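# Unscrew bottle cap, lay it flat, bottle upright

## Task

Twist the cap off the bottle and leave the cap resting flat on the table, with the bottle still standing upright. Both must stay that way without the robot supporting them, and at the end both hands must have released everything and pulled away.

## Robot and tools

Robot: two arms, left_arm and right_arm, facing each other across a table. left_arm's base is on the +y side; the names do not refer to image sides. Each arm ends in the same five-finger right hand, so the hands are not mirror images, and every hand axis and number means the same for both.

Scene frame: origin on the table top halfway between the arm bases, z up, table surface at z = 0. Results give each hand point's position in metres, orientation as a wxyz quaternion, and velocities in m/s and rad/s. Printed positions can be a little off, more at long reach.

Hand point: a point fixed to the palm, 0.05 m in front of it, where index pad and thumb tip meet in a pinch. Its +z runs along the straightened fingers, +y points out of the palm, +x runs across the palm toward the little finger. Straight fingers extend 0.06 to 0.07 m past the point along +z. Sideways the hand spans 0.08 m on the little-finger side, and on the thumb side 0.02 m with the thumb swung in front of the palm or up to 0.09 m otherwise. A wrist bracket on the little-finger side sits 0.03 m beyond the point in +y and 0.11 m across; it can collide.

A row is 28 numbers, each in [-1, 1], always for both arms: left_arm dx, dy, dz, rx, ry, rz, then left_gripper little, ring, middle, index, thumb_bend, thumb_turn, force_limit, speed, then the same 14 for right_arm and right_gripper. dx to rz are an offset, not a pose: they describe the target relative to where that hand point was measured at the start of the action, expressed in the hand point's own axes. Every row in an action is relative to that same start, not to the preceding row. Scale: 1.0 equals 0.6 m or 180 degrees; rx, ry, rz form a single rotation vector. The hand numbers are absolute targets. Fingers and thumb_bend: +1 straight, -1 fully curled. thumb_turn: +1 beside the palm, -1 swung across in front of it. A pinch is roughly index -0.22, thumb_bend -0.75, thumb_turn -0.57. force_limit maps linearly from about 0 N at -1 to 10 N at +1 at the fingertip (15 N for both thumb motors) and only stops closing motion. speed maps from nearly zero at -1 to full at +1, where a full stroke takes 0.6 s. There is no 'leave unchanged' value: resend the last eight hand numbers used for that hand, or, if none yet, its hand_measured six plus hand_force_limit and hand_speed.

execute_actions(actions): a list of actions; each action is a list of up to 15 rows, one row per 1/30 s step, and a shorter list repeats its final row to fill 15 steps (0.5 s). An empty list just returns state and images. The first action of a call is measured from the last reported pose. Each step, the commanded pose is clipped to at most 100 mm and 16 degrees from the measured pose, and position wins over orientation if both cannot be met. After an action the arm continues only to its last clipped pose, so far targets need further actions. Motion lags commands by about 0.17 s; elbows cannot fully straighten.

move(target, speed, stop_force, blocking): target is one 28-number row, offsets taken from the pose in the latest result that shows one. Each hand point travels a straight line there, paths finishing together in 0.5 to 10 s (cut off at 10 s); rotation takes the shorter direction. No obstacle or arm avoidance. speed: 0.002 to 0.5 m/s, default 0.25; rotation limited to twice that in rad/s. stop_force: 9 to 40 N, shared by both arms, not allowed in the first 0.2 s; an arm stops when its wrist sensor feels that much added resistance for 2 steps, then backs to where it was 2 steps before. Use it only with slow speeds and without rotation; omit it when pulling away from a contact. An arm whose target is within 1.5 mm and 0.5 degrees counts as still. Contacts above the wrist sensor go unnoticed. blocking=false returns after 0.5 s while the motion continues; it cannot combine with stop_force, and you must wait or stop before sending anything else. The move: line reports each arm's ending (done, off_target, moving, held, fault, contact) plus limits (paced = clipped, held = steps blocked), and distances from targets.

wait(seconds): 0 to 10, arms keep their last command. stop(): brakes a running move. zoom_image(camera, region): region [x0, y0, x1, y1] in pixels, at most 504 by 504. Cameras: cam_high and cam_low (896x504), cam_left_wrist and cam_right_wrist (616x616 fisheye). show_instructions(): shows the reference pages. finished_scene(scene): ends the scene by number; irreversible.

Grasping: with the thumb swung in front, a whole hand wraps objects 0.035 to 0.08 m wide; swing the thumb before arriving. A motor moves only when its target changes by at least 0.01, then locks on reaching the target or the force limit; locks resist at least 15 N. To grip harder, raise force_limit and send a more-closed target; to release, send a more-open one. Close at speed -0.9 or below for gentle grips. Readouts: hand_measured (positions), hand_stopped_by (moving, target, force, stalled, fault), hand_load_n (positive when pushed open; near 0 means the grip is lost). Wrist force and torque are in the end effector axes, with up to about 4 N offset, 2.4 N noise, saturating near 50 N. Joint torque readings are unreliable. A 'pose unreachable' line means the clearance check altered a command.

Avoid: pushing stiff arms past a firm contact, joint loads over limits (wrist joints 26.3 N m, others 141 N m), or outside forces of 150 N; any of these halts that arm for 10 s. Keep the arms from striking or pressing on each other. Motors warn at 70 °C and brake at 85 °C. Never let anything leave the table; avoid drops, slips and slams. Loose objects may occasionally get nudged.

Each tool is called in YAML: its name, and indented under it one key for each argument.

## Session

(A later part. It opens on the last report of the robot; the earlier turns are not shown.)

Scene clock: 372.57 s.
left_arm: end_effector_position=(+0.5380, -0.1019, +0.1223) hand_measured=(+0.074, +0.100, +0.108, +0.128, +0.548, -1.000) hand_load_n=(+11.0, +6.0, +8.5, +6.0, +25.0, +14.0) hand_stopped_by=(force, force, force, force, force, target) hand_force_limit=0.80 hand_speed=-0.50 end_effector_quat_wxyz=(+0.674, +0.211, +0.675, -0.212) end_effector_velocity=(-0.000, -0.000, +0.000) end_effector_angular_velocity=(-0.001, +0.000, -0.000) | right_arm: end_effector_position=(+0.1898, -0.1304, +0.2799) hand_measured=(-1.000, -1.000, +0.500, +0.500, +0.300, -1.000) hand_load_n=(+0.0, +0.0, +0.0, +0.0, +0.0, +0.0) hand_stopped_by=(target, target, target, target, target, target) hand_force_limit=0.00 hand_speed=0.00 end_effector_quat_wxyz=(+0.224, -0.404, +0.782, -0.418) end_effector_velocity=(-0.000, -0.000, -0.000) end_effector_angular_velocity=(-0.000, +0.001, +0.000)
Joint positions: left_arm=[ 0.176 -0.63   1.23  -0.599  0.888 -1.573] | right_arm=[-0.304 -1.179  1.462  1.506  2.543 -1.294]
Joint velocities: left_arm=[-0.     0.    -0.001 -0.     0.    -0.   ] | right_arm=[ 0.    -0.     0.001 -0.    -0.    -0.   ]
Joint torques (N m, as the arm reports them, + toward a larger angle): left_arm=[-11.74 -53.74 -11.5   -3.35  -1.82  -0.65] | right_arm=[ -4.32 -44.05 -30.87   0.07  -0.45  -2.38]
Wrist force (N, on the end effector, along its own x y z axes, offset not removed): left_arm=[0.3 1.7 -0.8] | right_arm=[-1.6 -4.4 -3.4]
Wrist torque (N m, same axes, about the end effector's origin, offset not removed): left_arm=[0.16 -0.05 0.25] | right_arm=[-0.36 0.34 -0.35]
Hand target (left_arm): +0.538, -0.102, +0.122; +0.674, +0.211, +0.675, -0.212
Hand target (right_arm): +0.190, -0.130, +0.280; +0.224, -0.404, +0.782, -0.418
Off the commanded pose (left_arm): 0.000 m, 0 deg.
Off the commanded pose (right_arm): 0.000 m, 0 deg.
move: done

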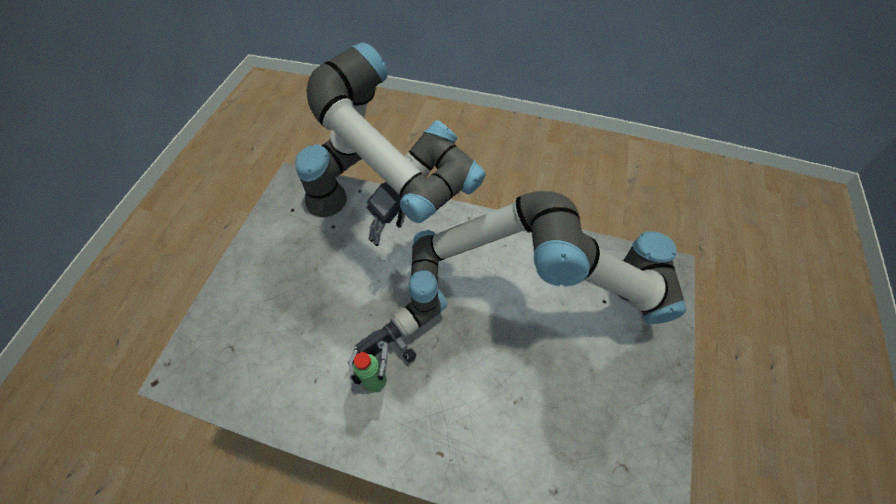

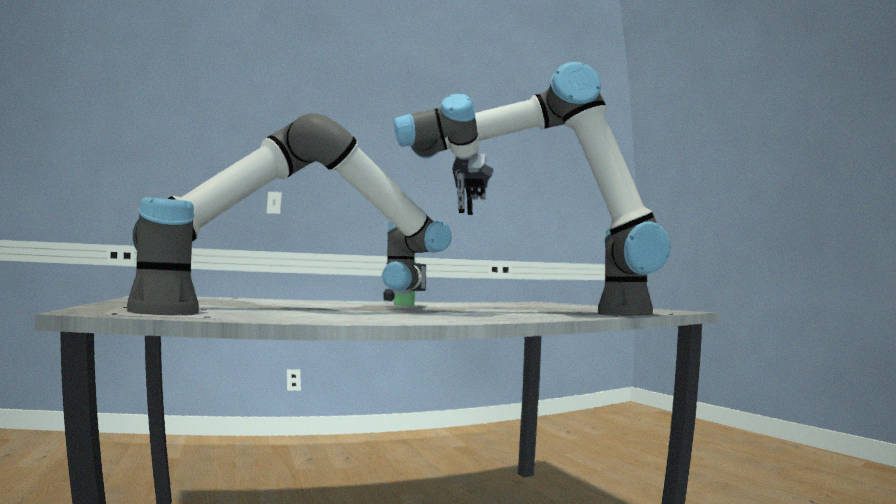

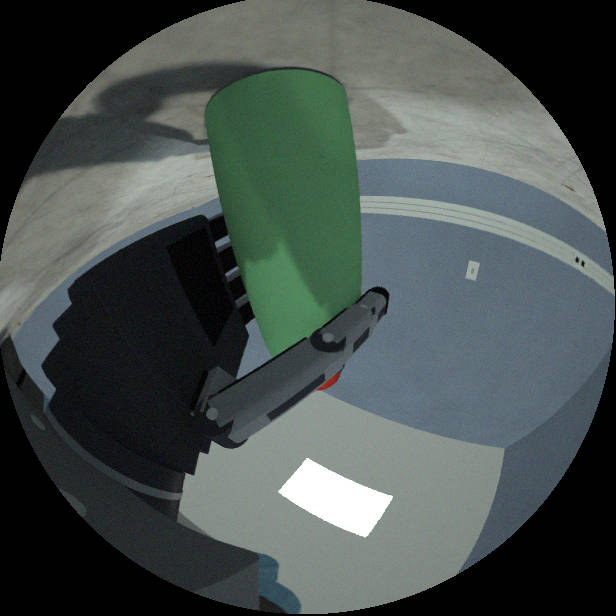

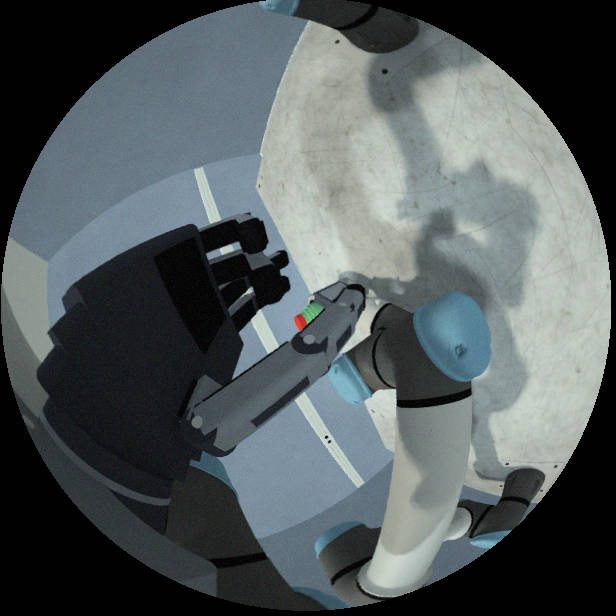

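move:
  target: [-0.025,0,0,0,0,0,-0.7,-0.7,-0.7,-0.7,-0.6,-1,0.8,-0.5, 0,0,0,0,0,0,-1,-1,0.5,0.5,0.3,-1,0,0]
  speed: 0.05

move:
  target: [0.015,-0.383,-0.4514,0.444,0,0,-0.7,-0.7,-0.7,-0.7,-0.6,-1,0.8,-0.5, 0,0,0,0,0,0,-1,-1,0.5,0.5,0.3,-1,0,0]
  speed: 0.3

Scene clock: 432.33 s.
left_arm: end_effector_position=(+0.5380, -0.1019, +0.1371) hand_measured=(+0.074, +0.100, +0.108, +0.128, +0.548, -1.000) hand_load_n=(+11.0, +6.0, +8.5, +6.0, +25.0, +14.0) hand_stopped_by=(force, force, force, force, force, target) hand_force_limit=0.80 hand_speed=-0.50 end_effector_quat_wxyz=(+0.674, +0.211, +0.675, -0.212) end_effector_velocity=(+0.000, -0.000, +0.003) end_effector_angular_velocity=(-0.003, +0.000, +0.000) | right_arm: end_effector_position=(+0.1898, -0.1304, +0.2799) hand_measured=(-1.000, -1.000, +0.500, +0.500, +0.300, -1.000) hand_load_n=(+0.0, +0.0, +0.0, +0.0, +0.0, +0.0) hand_stopped_by=(target, target, target, target, target, target) hand_force_limit=0.00 hand_speed=0.00 end_effector_quat_wxyz=(+0.224, -0.404, +0.782, -0.418) end_effector_velocity=(+0.000, +0.000, +0.000) end_effector_angular_velocity=(+0.000, -0.000, +0.000)
Joint positions: left_arm=[ 0.176 -0.65   1.226 -0.575  0.888 -1.573] | right_arm=[-0.304 -1.179  1.462  1.506  2.543 -1.294]
Joint velocities: left_arm=[ 0.    -0.003 -0.002  0.003  0.    -0.001] | right_arm=[-0.     0.    -0.001  0.     0.    -0.   ]
Joint torques (N m, as the arm reports them, + toward a larger angle): left_arm=[ -6.03 -54.32 -26.99   1.41  -0.23   1.45] | right_arm=[ -4.35 -44.08 -30.91   0.24  -0.35  -2.8 ]
Wrist force (N, on the end effector, along its own x y z axes, offset not removed): left_arm=[-2.1 2.4 0.6] | right_arm=[0.5 -3.8 -3.5]
Wrist torque (N m, same axes, about the end effector's origin, offset not removed): left_arm=[0.40 0.39 -0.01] | right_arm=[-0.25 0.03 -0.23]
Hand target (left_arm): +0.538, -0.102, +0.137; +0.674, +0.211, +0.675, -0.212
Hand target (right_arm): +0.190, -0.130, +0.280; +0.224, -0.404, +0.782, -0.418
Off the commanded pose (left_arm): 0.000 m, 0 deg.
Off the commanded pose (right_arm): 0.000 m, 0 deg.
move: done

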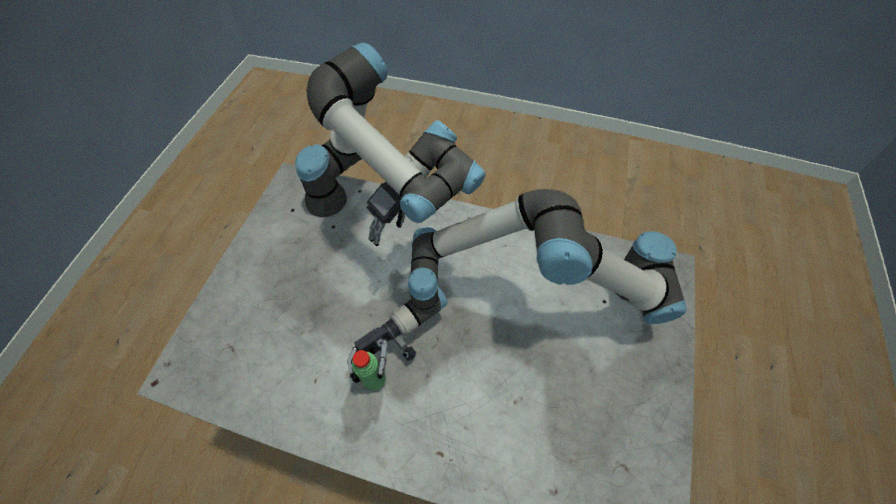

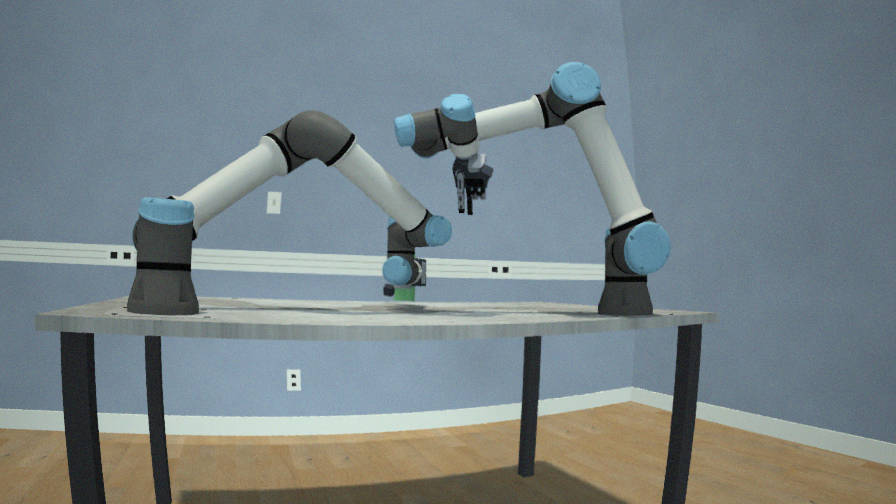

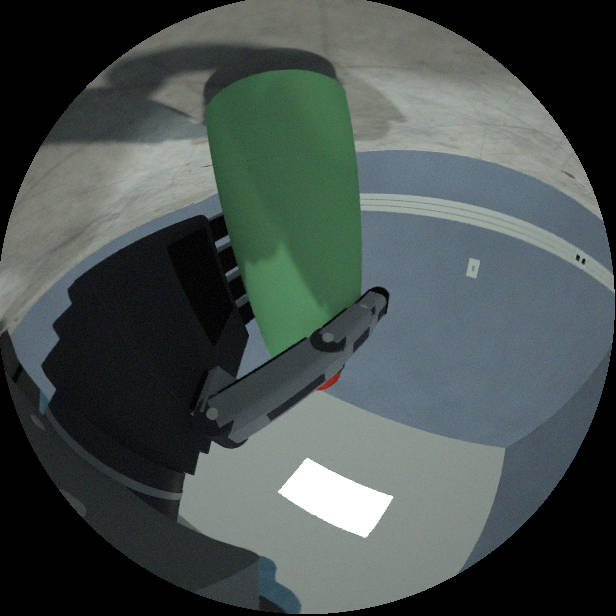

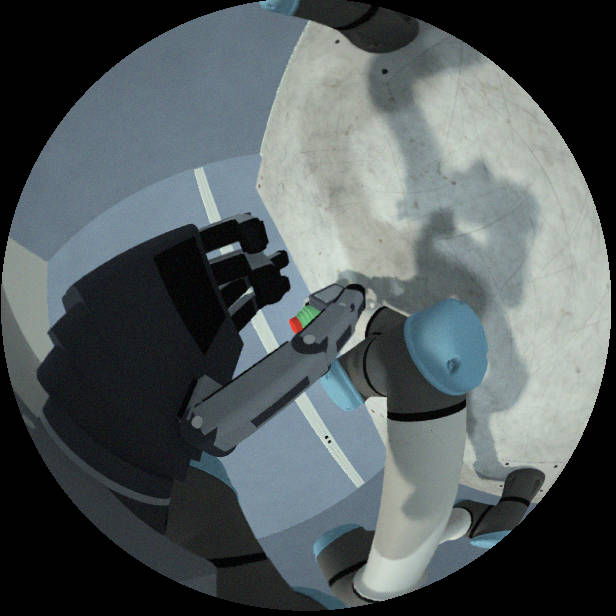

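Scene clock: 435.23 s.
left_arm: end_effector_position=(+0.1846, -0.1360, +0.1283) hand_measured=(+0.074, +0.100, +0.108, +0.128, +0.548, -1.000) hand_load_n=(+11.0, +6.0, +8.5, +6.0, +25.0, +14.0) hand_stopped_by=(force, force, force, force, force, target) hand_force_limit=0.80 hand_speed=-0.50 end_effector_quat_wxyz=(+0.381, +0.595, +0.382, -0.596) end_effector_velocity=(-0.002, -0.000, -0.000) end_effector_angular_velocity=(-0.000, -0.002, -0.009) | right_arm: end_effector_position=(+0.1898, -0.1304, +0.2799) hand_measured=(-1.000, -1.000, +0.500, +0.500, +0.300, -1.000) hand_load_n=(+0.0, +0.0, +0.0, +0.0, +0.0, +0.0) hand_stopped_by=(target, target, target, target, target, target) hand_force_limit=0.00 hand_speed=0.00 end_effector_quat_wxyz=(+0.224, -0.404, +0.782, -0.418) end_effector_velocity=(+0.000, -0.000, -0.000) end_effector_angular_velocity=(-0.001, -0.000, -0.000)
Joint positions: left_arm=[ 0.125 -0.893  1.75  -0.857  2.231 -1.573] | right_arm=[-0.304 -1.179  1.462  1.506  2.543 -1.294]
Joint velocities: left_arm=[ 0.     0.001 -0.002  0.001  0.009  0.003] | right_arm=[ 0.     0.     0.001 -0.     0.001  0.001]
Joint torques (N m, as the arm reports them, + toward a larger angle): left_arm=[-11.66 -30.93 -23.18   0.88   1.88   2.79] | right_arm=[ -4.44 -44.66 -31.95   0.3   -0.34  -2.41]
Wrist force (N, on the end effector, along its own x y z axes, offset not removed): left_arm=[-1.7 3.9 1.3] | right_arm=[-2.3 -4.6 -3.0]
Wrist torque (N m, same axes, about the end effector's origin, offset not removed): left_arm=[0.56 0.39 0.09] | right_arm=[-0.52 0.55 -0.31]
Hand target (left_arm): +0.184, -0.136, +0.128; +0.381, +0.595, +0.382, -0.596
Hand target (right_arm): +0.190, -0.130, +0.280; +0.224, -0.404, +0.782, -0.418
Off the commanded pose (left_arm): 0.000 m, 0 deg.
Off the commanded pose (right_arm): 0.000 m, 0 deg.
move: done

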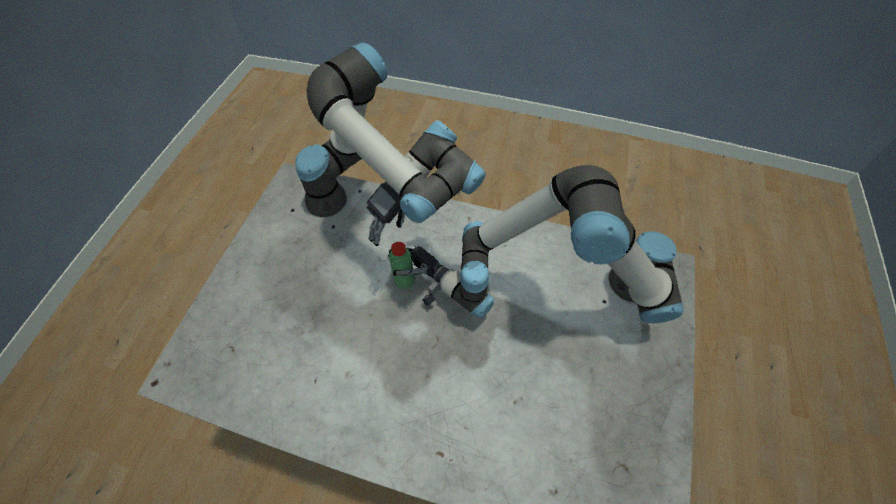

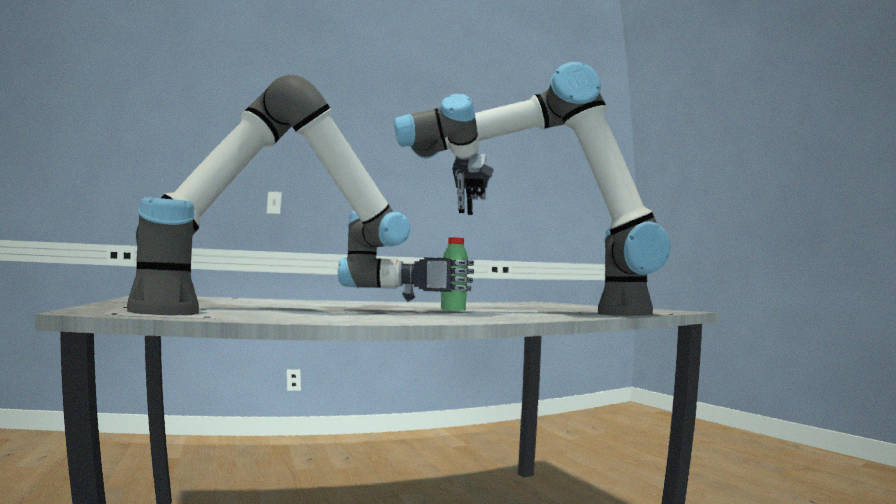

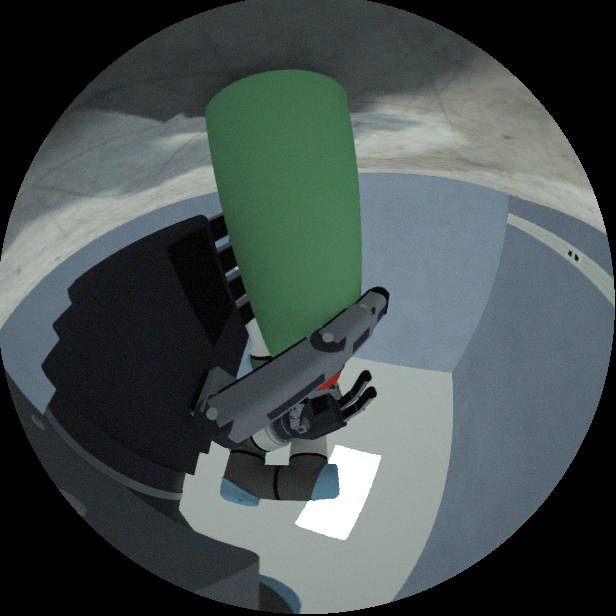

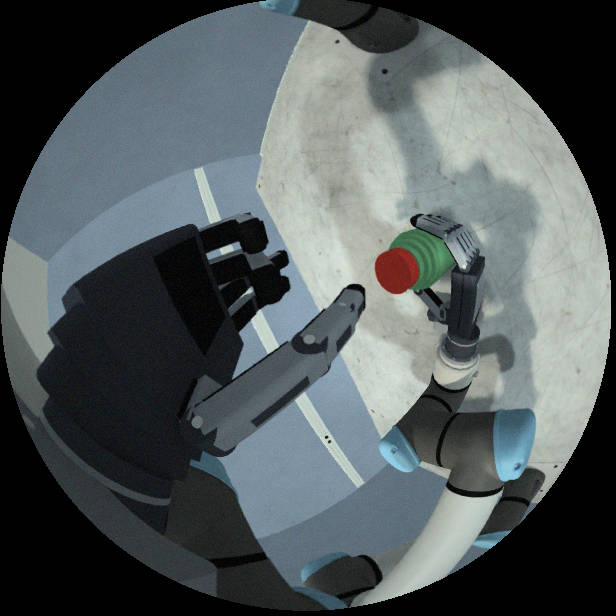

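zoom_image:
  camera: "cam_low"
  region: [390, 180, 530, 320]

Region (390, 180, 530, 320) of cam_low's 896x504 image, scaled by 3.600, with more detail than that image has.

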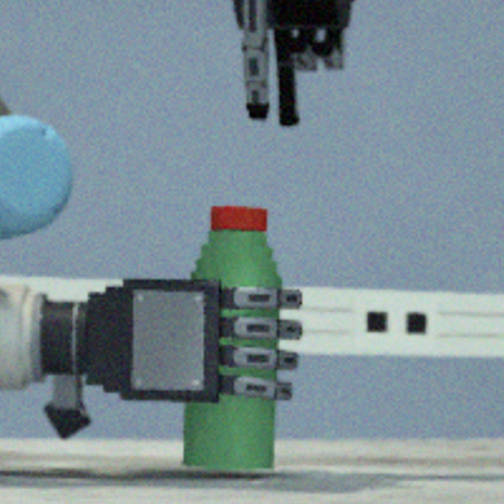

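move:
  target: [0.0067,0,0,0,-0.011,0,-0.7,-0.7,-0.7,-0.7,-0.6,-1,0.8,-0.5, -0.0483,0.081,0.0439,0,0,0,-1,-1,0.5,0.5,0.3,-1,0,0]
  speed: 0.1

zoom_image:
  camera: "cam_low"
  region: [390, 180, 530, 320]

Scene clock: 485.13 s.
left_arm: end_effector_position=(+0.1846, -0.1360, +0.1243) hand_measured=(+0.074, +0.100, +0.108, +0.128, +0.548, -1.000) hand_load_n=(+11.0, +6.0, +8.5, +6.0, +25.0, +14.0) hand_stopped_by=(force, force, force, force, force, target) hand_force_limit=0.80 hand_speed=-0.50 end_effector_quat_wxyz=(+0.387, +0.584, +0.376, -0.606) end_effector_velocity=(+0.001, +0.000, +0.000) end_effector_angular_velocity=(-0.001, +0.000, +0.001) | right_arm: end_effector_position=(+0.2029, -0.1035, +0.2253) hand_measured=(-1.000, -1.000, +0.500, +0.500, +0.300, -1.000) hand_load_n=(+0.0, +0.0, +0.0, +0.0, +0.0, +0.0) hand_stopped_by=(target, target, target, target, target, target) hand_force_limit=0.00 hand_speed=0.00 end_effector_quat_wxyz=(+0.224, -0.404, +0.782, -0.418) end_effector_velocity=(+0.000, +0.001, -0.002) end_effector_angular_velocity=(-0.001, +0.001, +0.001)
Joint positions: left_arm=[ 0.124 -0.876  1.764 -0.932  2.229 -1.6  ] | right_arm=[-0.304 -1.07   1.447  1.413  2.543 -1.294]
Joint velocities: left_arm=[ 0.001  0.     0.    -0.002 -0.    -0.   ] | right_arm=[-0.     0.004 -0.001 -0.002 -0.    -0.001]
Joint torques (N m, as the arm reports them, + toward a larger angle): left_arm=[-11.85 -31.97  -7.93  -3.78  -1.89  -1.66] | right_arm=[  2.58 -27.84 -31.15  -0.31   1.    -2.49]
Wrist force (N, on the end effector, along its own x y z axes, offset not removed): left_arm=[0.1 -1.5 1.4] | right_arm=[0.1 -3.6 -2.6]
Wrist torque (N m, same axes, about the end effector's origin, offset not removed): left_arm=[-0.38 0.07 0.04] | right_arm=[-0.25 0.25 -0.14]
Hand target (left_arm): +0.185, -0.136, +0.124; +0.387, +0.584, +0.376, -0.606
Hand target (right_arm): +0.203, -0.103, +0.225; +0.224, -0.404, +0.782, -0.418
Off the commanded pose (left_arm): 0.000 m, 0 deg.
Off the commanded pose (right_arm): 0.000 m, 0 deg.
move: done

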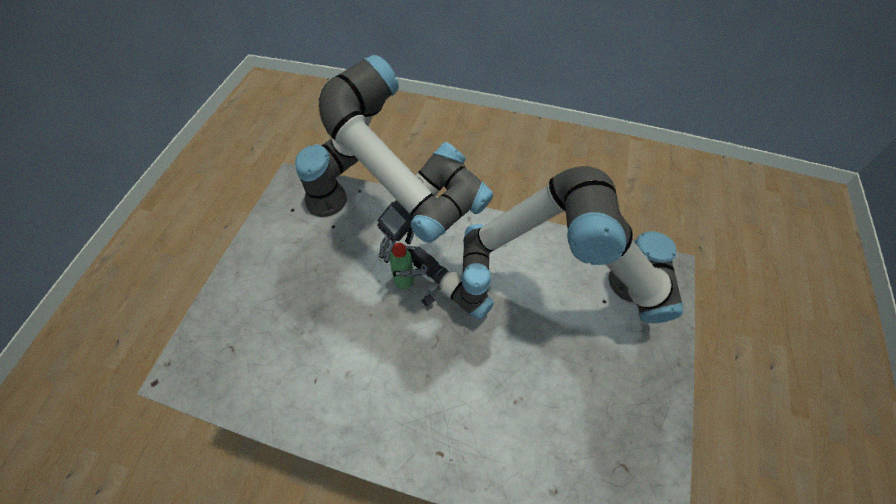

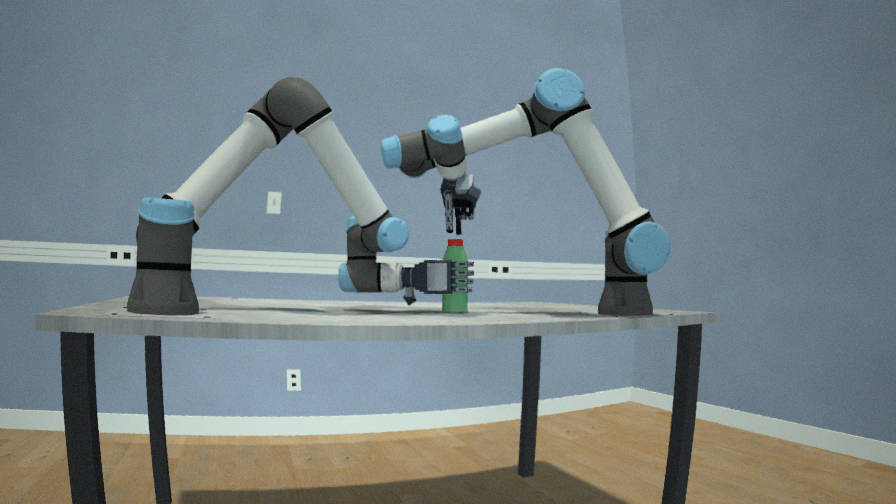

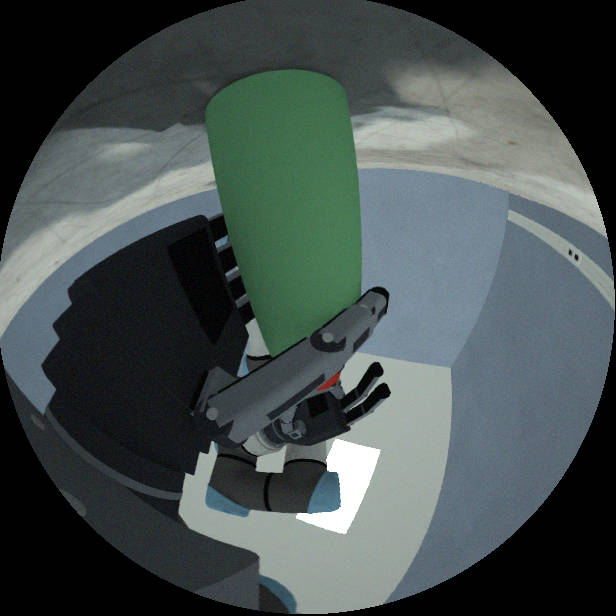

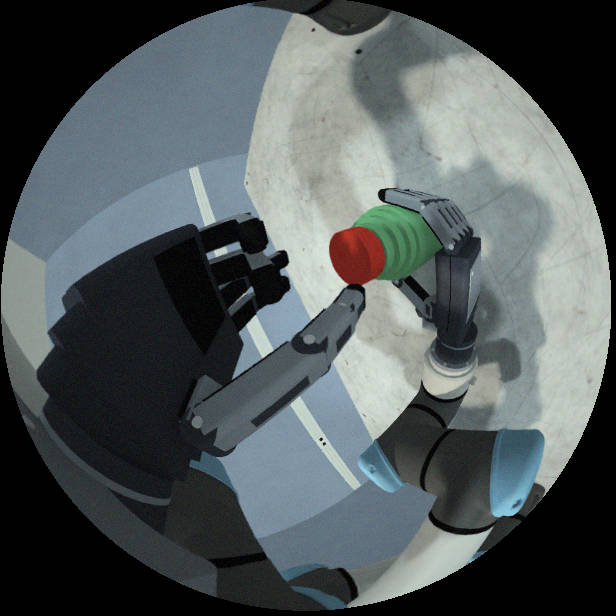

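Region (390, 180, 530, 320) of cam_low's 896x504 image, scaled by 3.600, with more detail than that image has.

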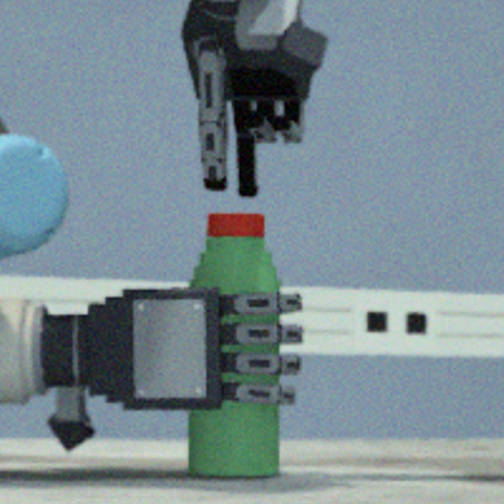

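move:
  target: [0.0067,0,0,0,0,0,-0.7,-0.7,-0.7,-0.7,-0.6,-1,0.8,-0.5, 0.0133,0,0,0,0,0,-1,-1,0.5,0.5,0.3,-1,0,0]
  speed: 0.008
  stop_force: 9

zoom_image:
  camera: "cam_low"
  region: [390, 180, 530, 320]

zoom_image:
  camera: "cam_right_wrist"
  region: [220, 180, 440, 360]

Scene clock: 539.20 s.
left_arm: end_effector_position=(+0.1846, -0.1361, +0.1215) hand_measured=(+0.074, +0.100, +0.108, +0.128, +0.548, -1.000) hand_load_n=(+10.0, +6.0, +9.0, +7.5, +24.0, +15.5) hand_stopped_by=(force, force, force, force, force, target) hand_force_limit=0.80 hand_speed=-0.50 end_effector_quat_wxyz=(+0.388, +0.584, +0.375, -0.606) end_effector_velocity=(-0.000, +0.000, +0.000) end_effector_angular_velocity=(+0.001, -0.001, -0.000) | right_arm: end_effector_position=(+0.1984, -0.1099, +0.2252) hand_measured=(-1.000, -1.000, +0.500, +0.500, +0.300, -1.000) hand_load_n=(+0.0, +0.0, +0.0, +0.0, +0.0, +0.0) hand_stopped_by=(target, target, target, target, target, target) hand_force_limit=0.00 hand_speed=0.00 end_effector_quat_wxyz=(+0.224, -0.404, +0.782, -0.418) end_effector_velocity=(-0.001, -0.001, +0.000) end_effector_angular_velocity=(+0.001, +0.000, -0.000)
Joint positions: left_arm=[ 0.124 -0.87   1.764 -0.938  2.229 -1.6  ] | right_arm=[-0.301 -1.086  1.473  1.406  2.543 -1.29 ]
Joint velocities: left_arm=[-0.    -0.001  0.001  0.003 -0.     0.002] | right_arm=[ 0.    -0.003  0.005 -0.002 -0.001  0.001]
Joint torques (N m, as the arm reports them, + toward a larger angle): left_arm=[ -8.78 -36.49  -4.36   3.97  -1.42   0.82] | right_arm=[  7.45 -47.06  -2.92   0.26  -0.44   2.31]
Wrist force (N, on the end effector, along its own x y z axes, offset not removed): left_arm=[-13.5 1.1 1.0] | right_arm=[-1.2 -3.7 -1.5]
Wrist torque (N m, same axes, about the end effector's origin, offset not removed): left_arm=[0.13 0.05 -0.42] | right_arm=[-0.25 0.40 -0.28]
Hand target (left_arm): +0.185, -0.136, +0.122; +0.388, +0.584, +0.375, -0.606
Hand target (right_arm): +0.198, -0.110, +0.225; +0.224, -0.404, +0.782, -0.418
Off the commanded pose (left_arm): 0.001 m, 0 deg.
Off the commanded pose (right_arm): 0.000 m, 0 deg.
move: contact (left_arm)

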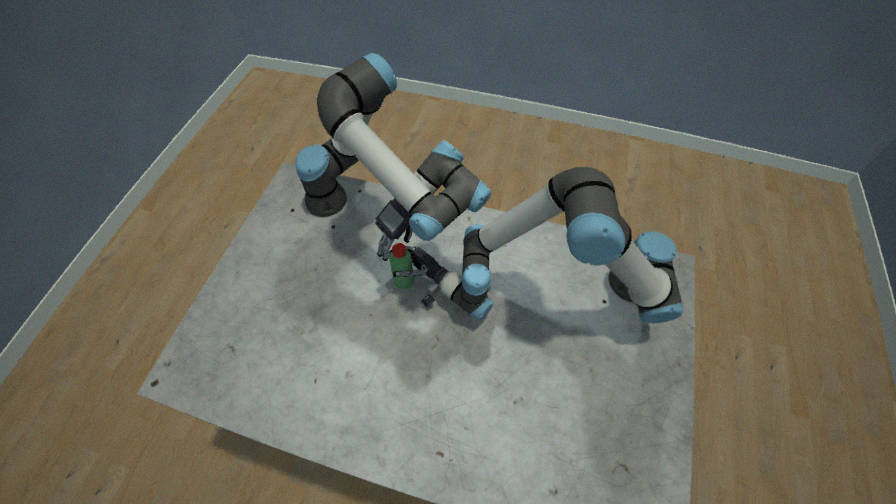

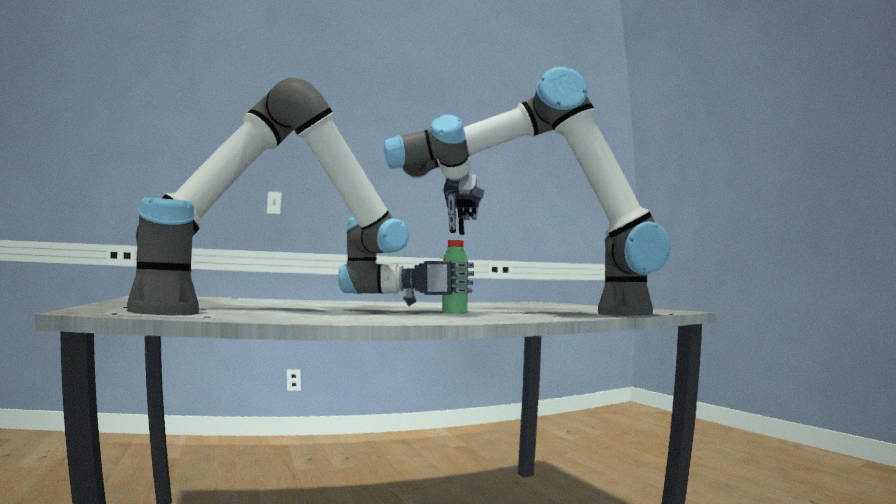

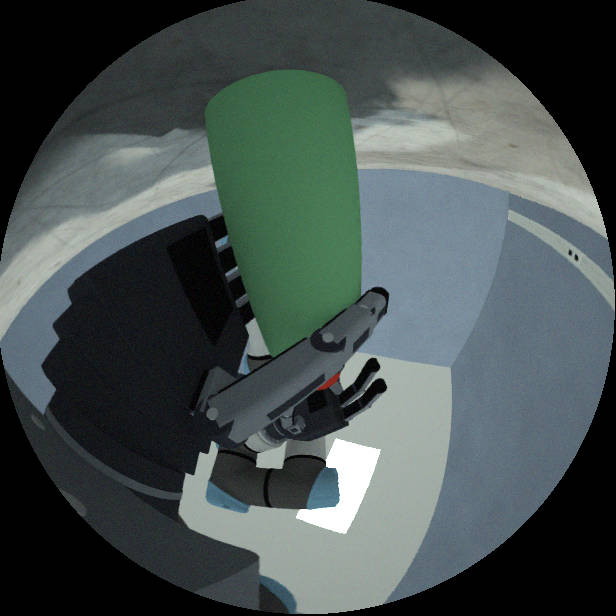

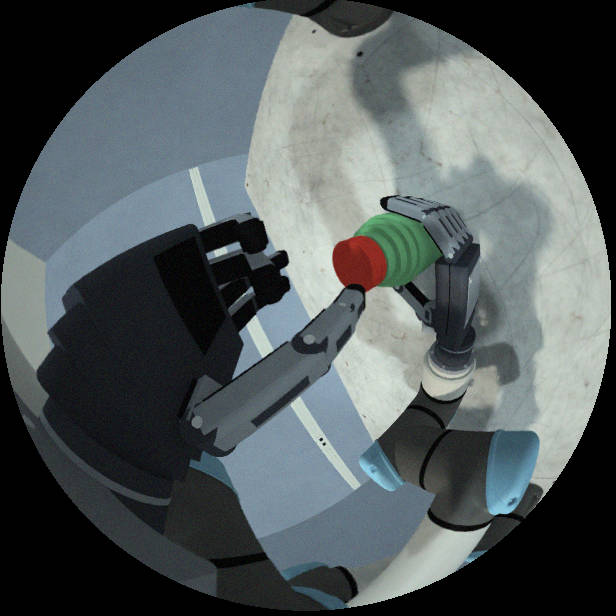

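Region (390, 180, 530, 320) of cam_low's 896x504 image, scaled by 3.600, with more detail than that image has.

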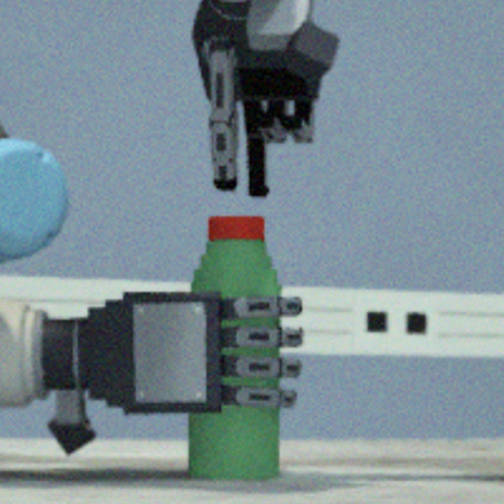

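Region (220, 180, 440, 360) of cam_right_wrist's 616x616 image, scaled by 2.291, with more detail than that image has; it fills the top 412 rows of this view, and the rest is white.

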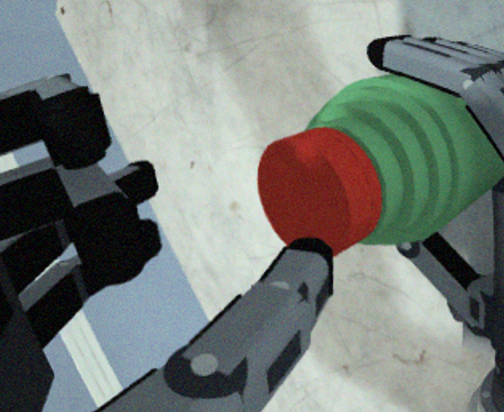

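move:
  target: [0,0,0,0,0,0,-0.7,-0.7,-0.7,-0.7,-0.6,-1,0.8,-0.5, 0.0067,0.0248,0.0168,0,0,0,-1,-1,0.5,0.5,0.3,-1,0,0]
  speed: 0.03
  stop_force: 10

zoom_image:
  camera: "cam_low"
  region: [420, 200, 500, 275]

zoom_image:
  camera: "cam_right_wrist"
  region: [220, 180, 440, 360]

Scene clock: 575.23 s.
left_arm: end_effector_position=(+0.1846, -0.1361, +0.1215) hand_measured=(+0.074, +0.100, +0.108, +0.128, +0.548, -1.000) hand_load_n=(+10.0, +6.0, +9.0, +7.5, +24.0, +15.0) hand_stopped_by=(force, force, force, force, force, target) hand_force_limit=0.80 hand_speed=-0.50 end_effector_quat_wxyz=(+0.388, +0.584, +0.375, -0.606) end_effector_velocity=(+0.002, +0.000, -0.000) end_effector_angular_velocity=(+0.000, -0.001, +0.002) | right_arm: end_effector_position=(+0.1964, -0.1132, +0.2074) hand_measured=(-1.000, -1.000, +0.500, +0.500, +0.300, -1.000) hand_load_n=(+0.0, +0.0, +0.0, +0.0, +0.0, +0.0) hand_stopped_by=(target, target, target, target, target, target) hand_force_limit=0.00 hand_speed=0.00 end_effector_quat_wxyz=(+0.224, -0.404, +0.782, -0.418) end_effector_velocity=(-0.000, -0.000, -0.002) end_effector_angular_velocity=(+0.002, -0.001, -0.001)
Joint positions: left_arm=[ 0.124 -0.87   1.764 -0.938  2.229 -1.6  ] | right_arm=[-0.301 -1.078  1.509  1.363  2.542 -1.288]
Joint velocities: left_arm=[ 0.002  0.    -0.     0.     0.     0.001] | right_arm=[ 0.     0.001  0.004 -0.006 -0.     0.001]
Joint torques (N m, as the arm reports them, + toward a larger angle): left_arm=[ 11.13 -23.4   -3.09  -1.07   1.31   0.73] | right_arm=[  7.2  -24.96  -2.36  -0.11  -0.24   1.65]
Wrist force (N, on the end effector, along its own x y z axes, offset not removed): left_arm=[-14.4 2.5 2.1] | right_arm=[-0.5 -2.1 -0.7]
Wrist torque (N m, same axes, about the end effector's origin, offset not removed): left_arm=[0.30 0.25 -0.38] | right_arm=[-0.13 0.18 -0.20]
Hand target (left_arm): +0.185, -0.136, +0.122; +0.388, +0.584, +0.375, -0.606
Hand target (right_arm): +0.196, -0.113, +0.207; +0.224, -0.404, +0.782, -0.418
Off the commanded pose (left_arm): 0.000 m, 0 deg.
Off the commanded pose (right_arm): 0.000 m, 0 deg.
move: done

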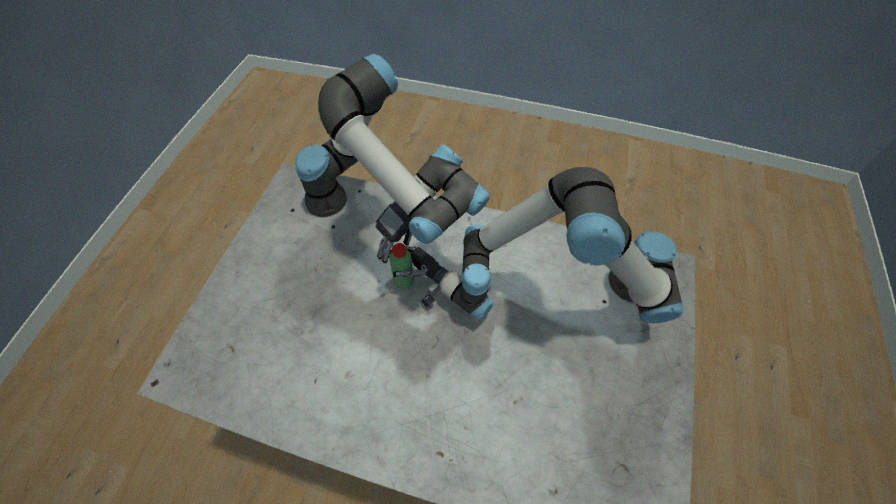

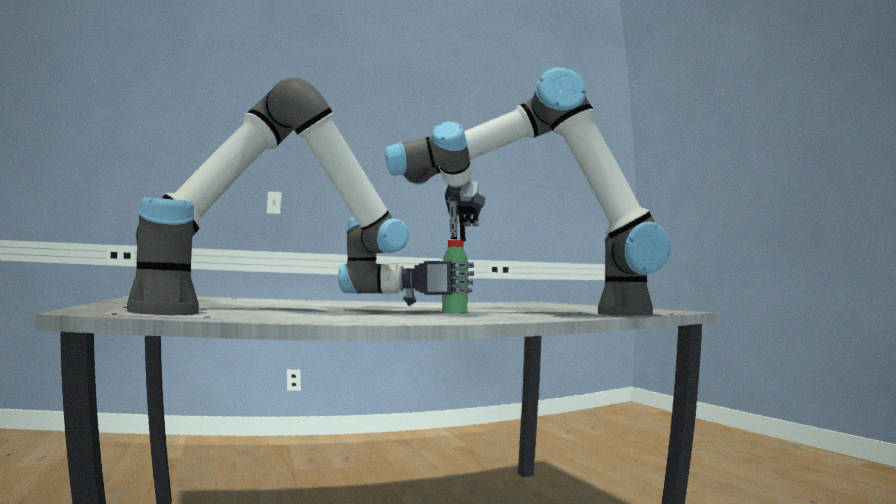

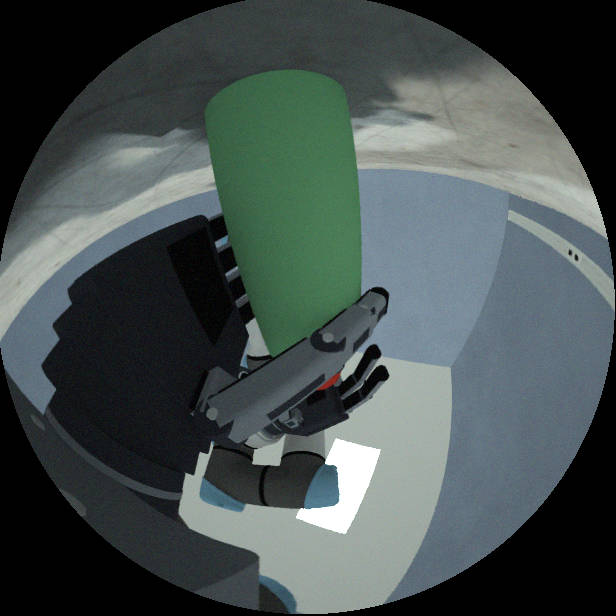

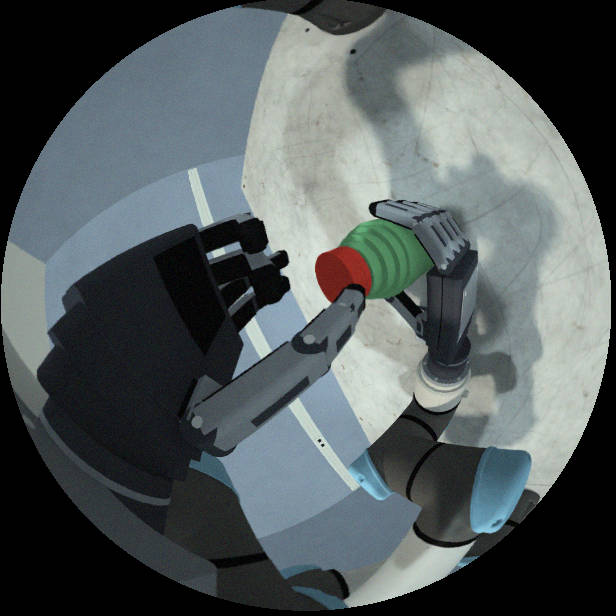

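Region (420, 200, 500, 275) of cam_low's 896x504 image, scaled by 6.300, with more detail than that image has; it fills the top 472 rows of this view, and the rest is white.

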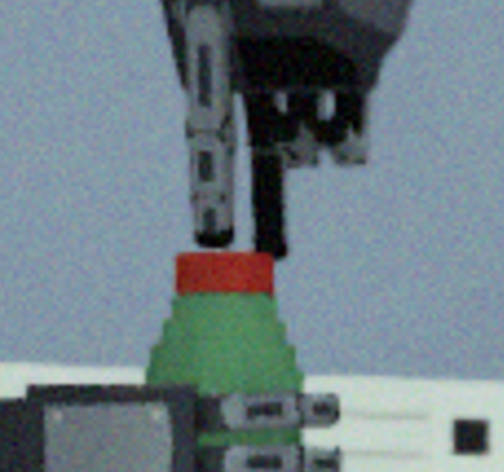

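Region (220, 180, 440, 360) of cam_right_wrist's 616x616 image, scaled by 2.291, with more detail than that image has; it fills the top 412 rows of this view, and the rest is white.

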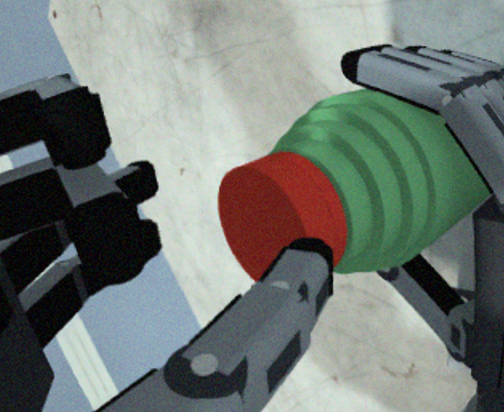

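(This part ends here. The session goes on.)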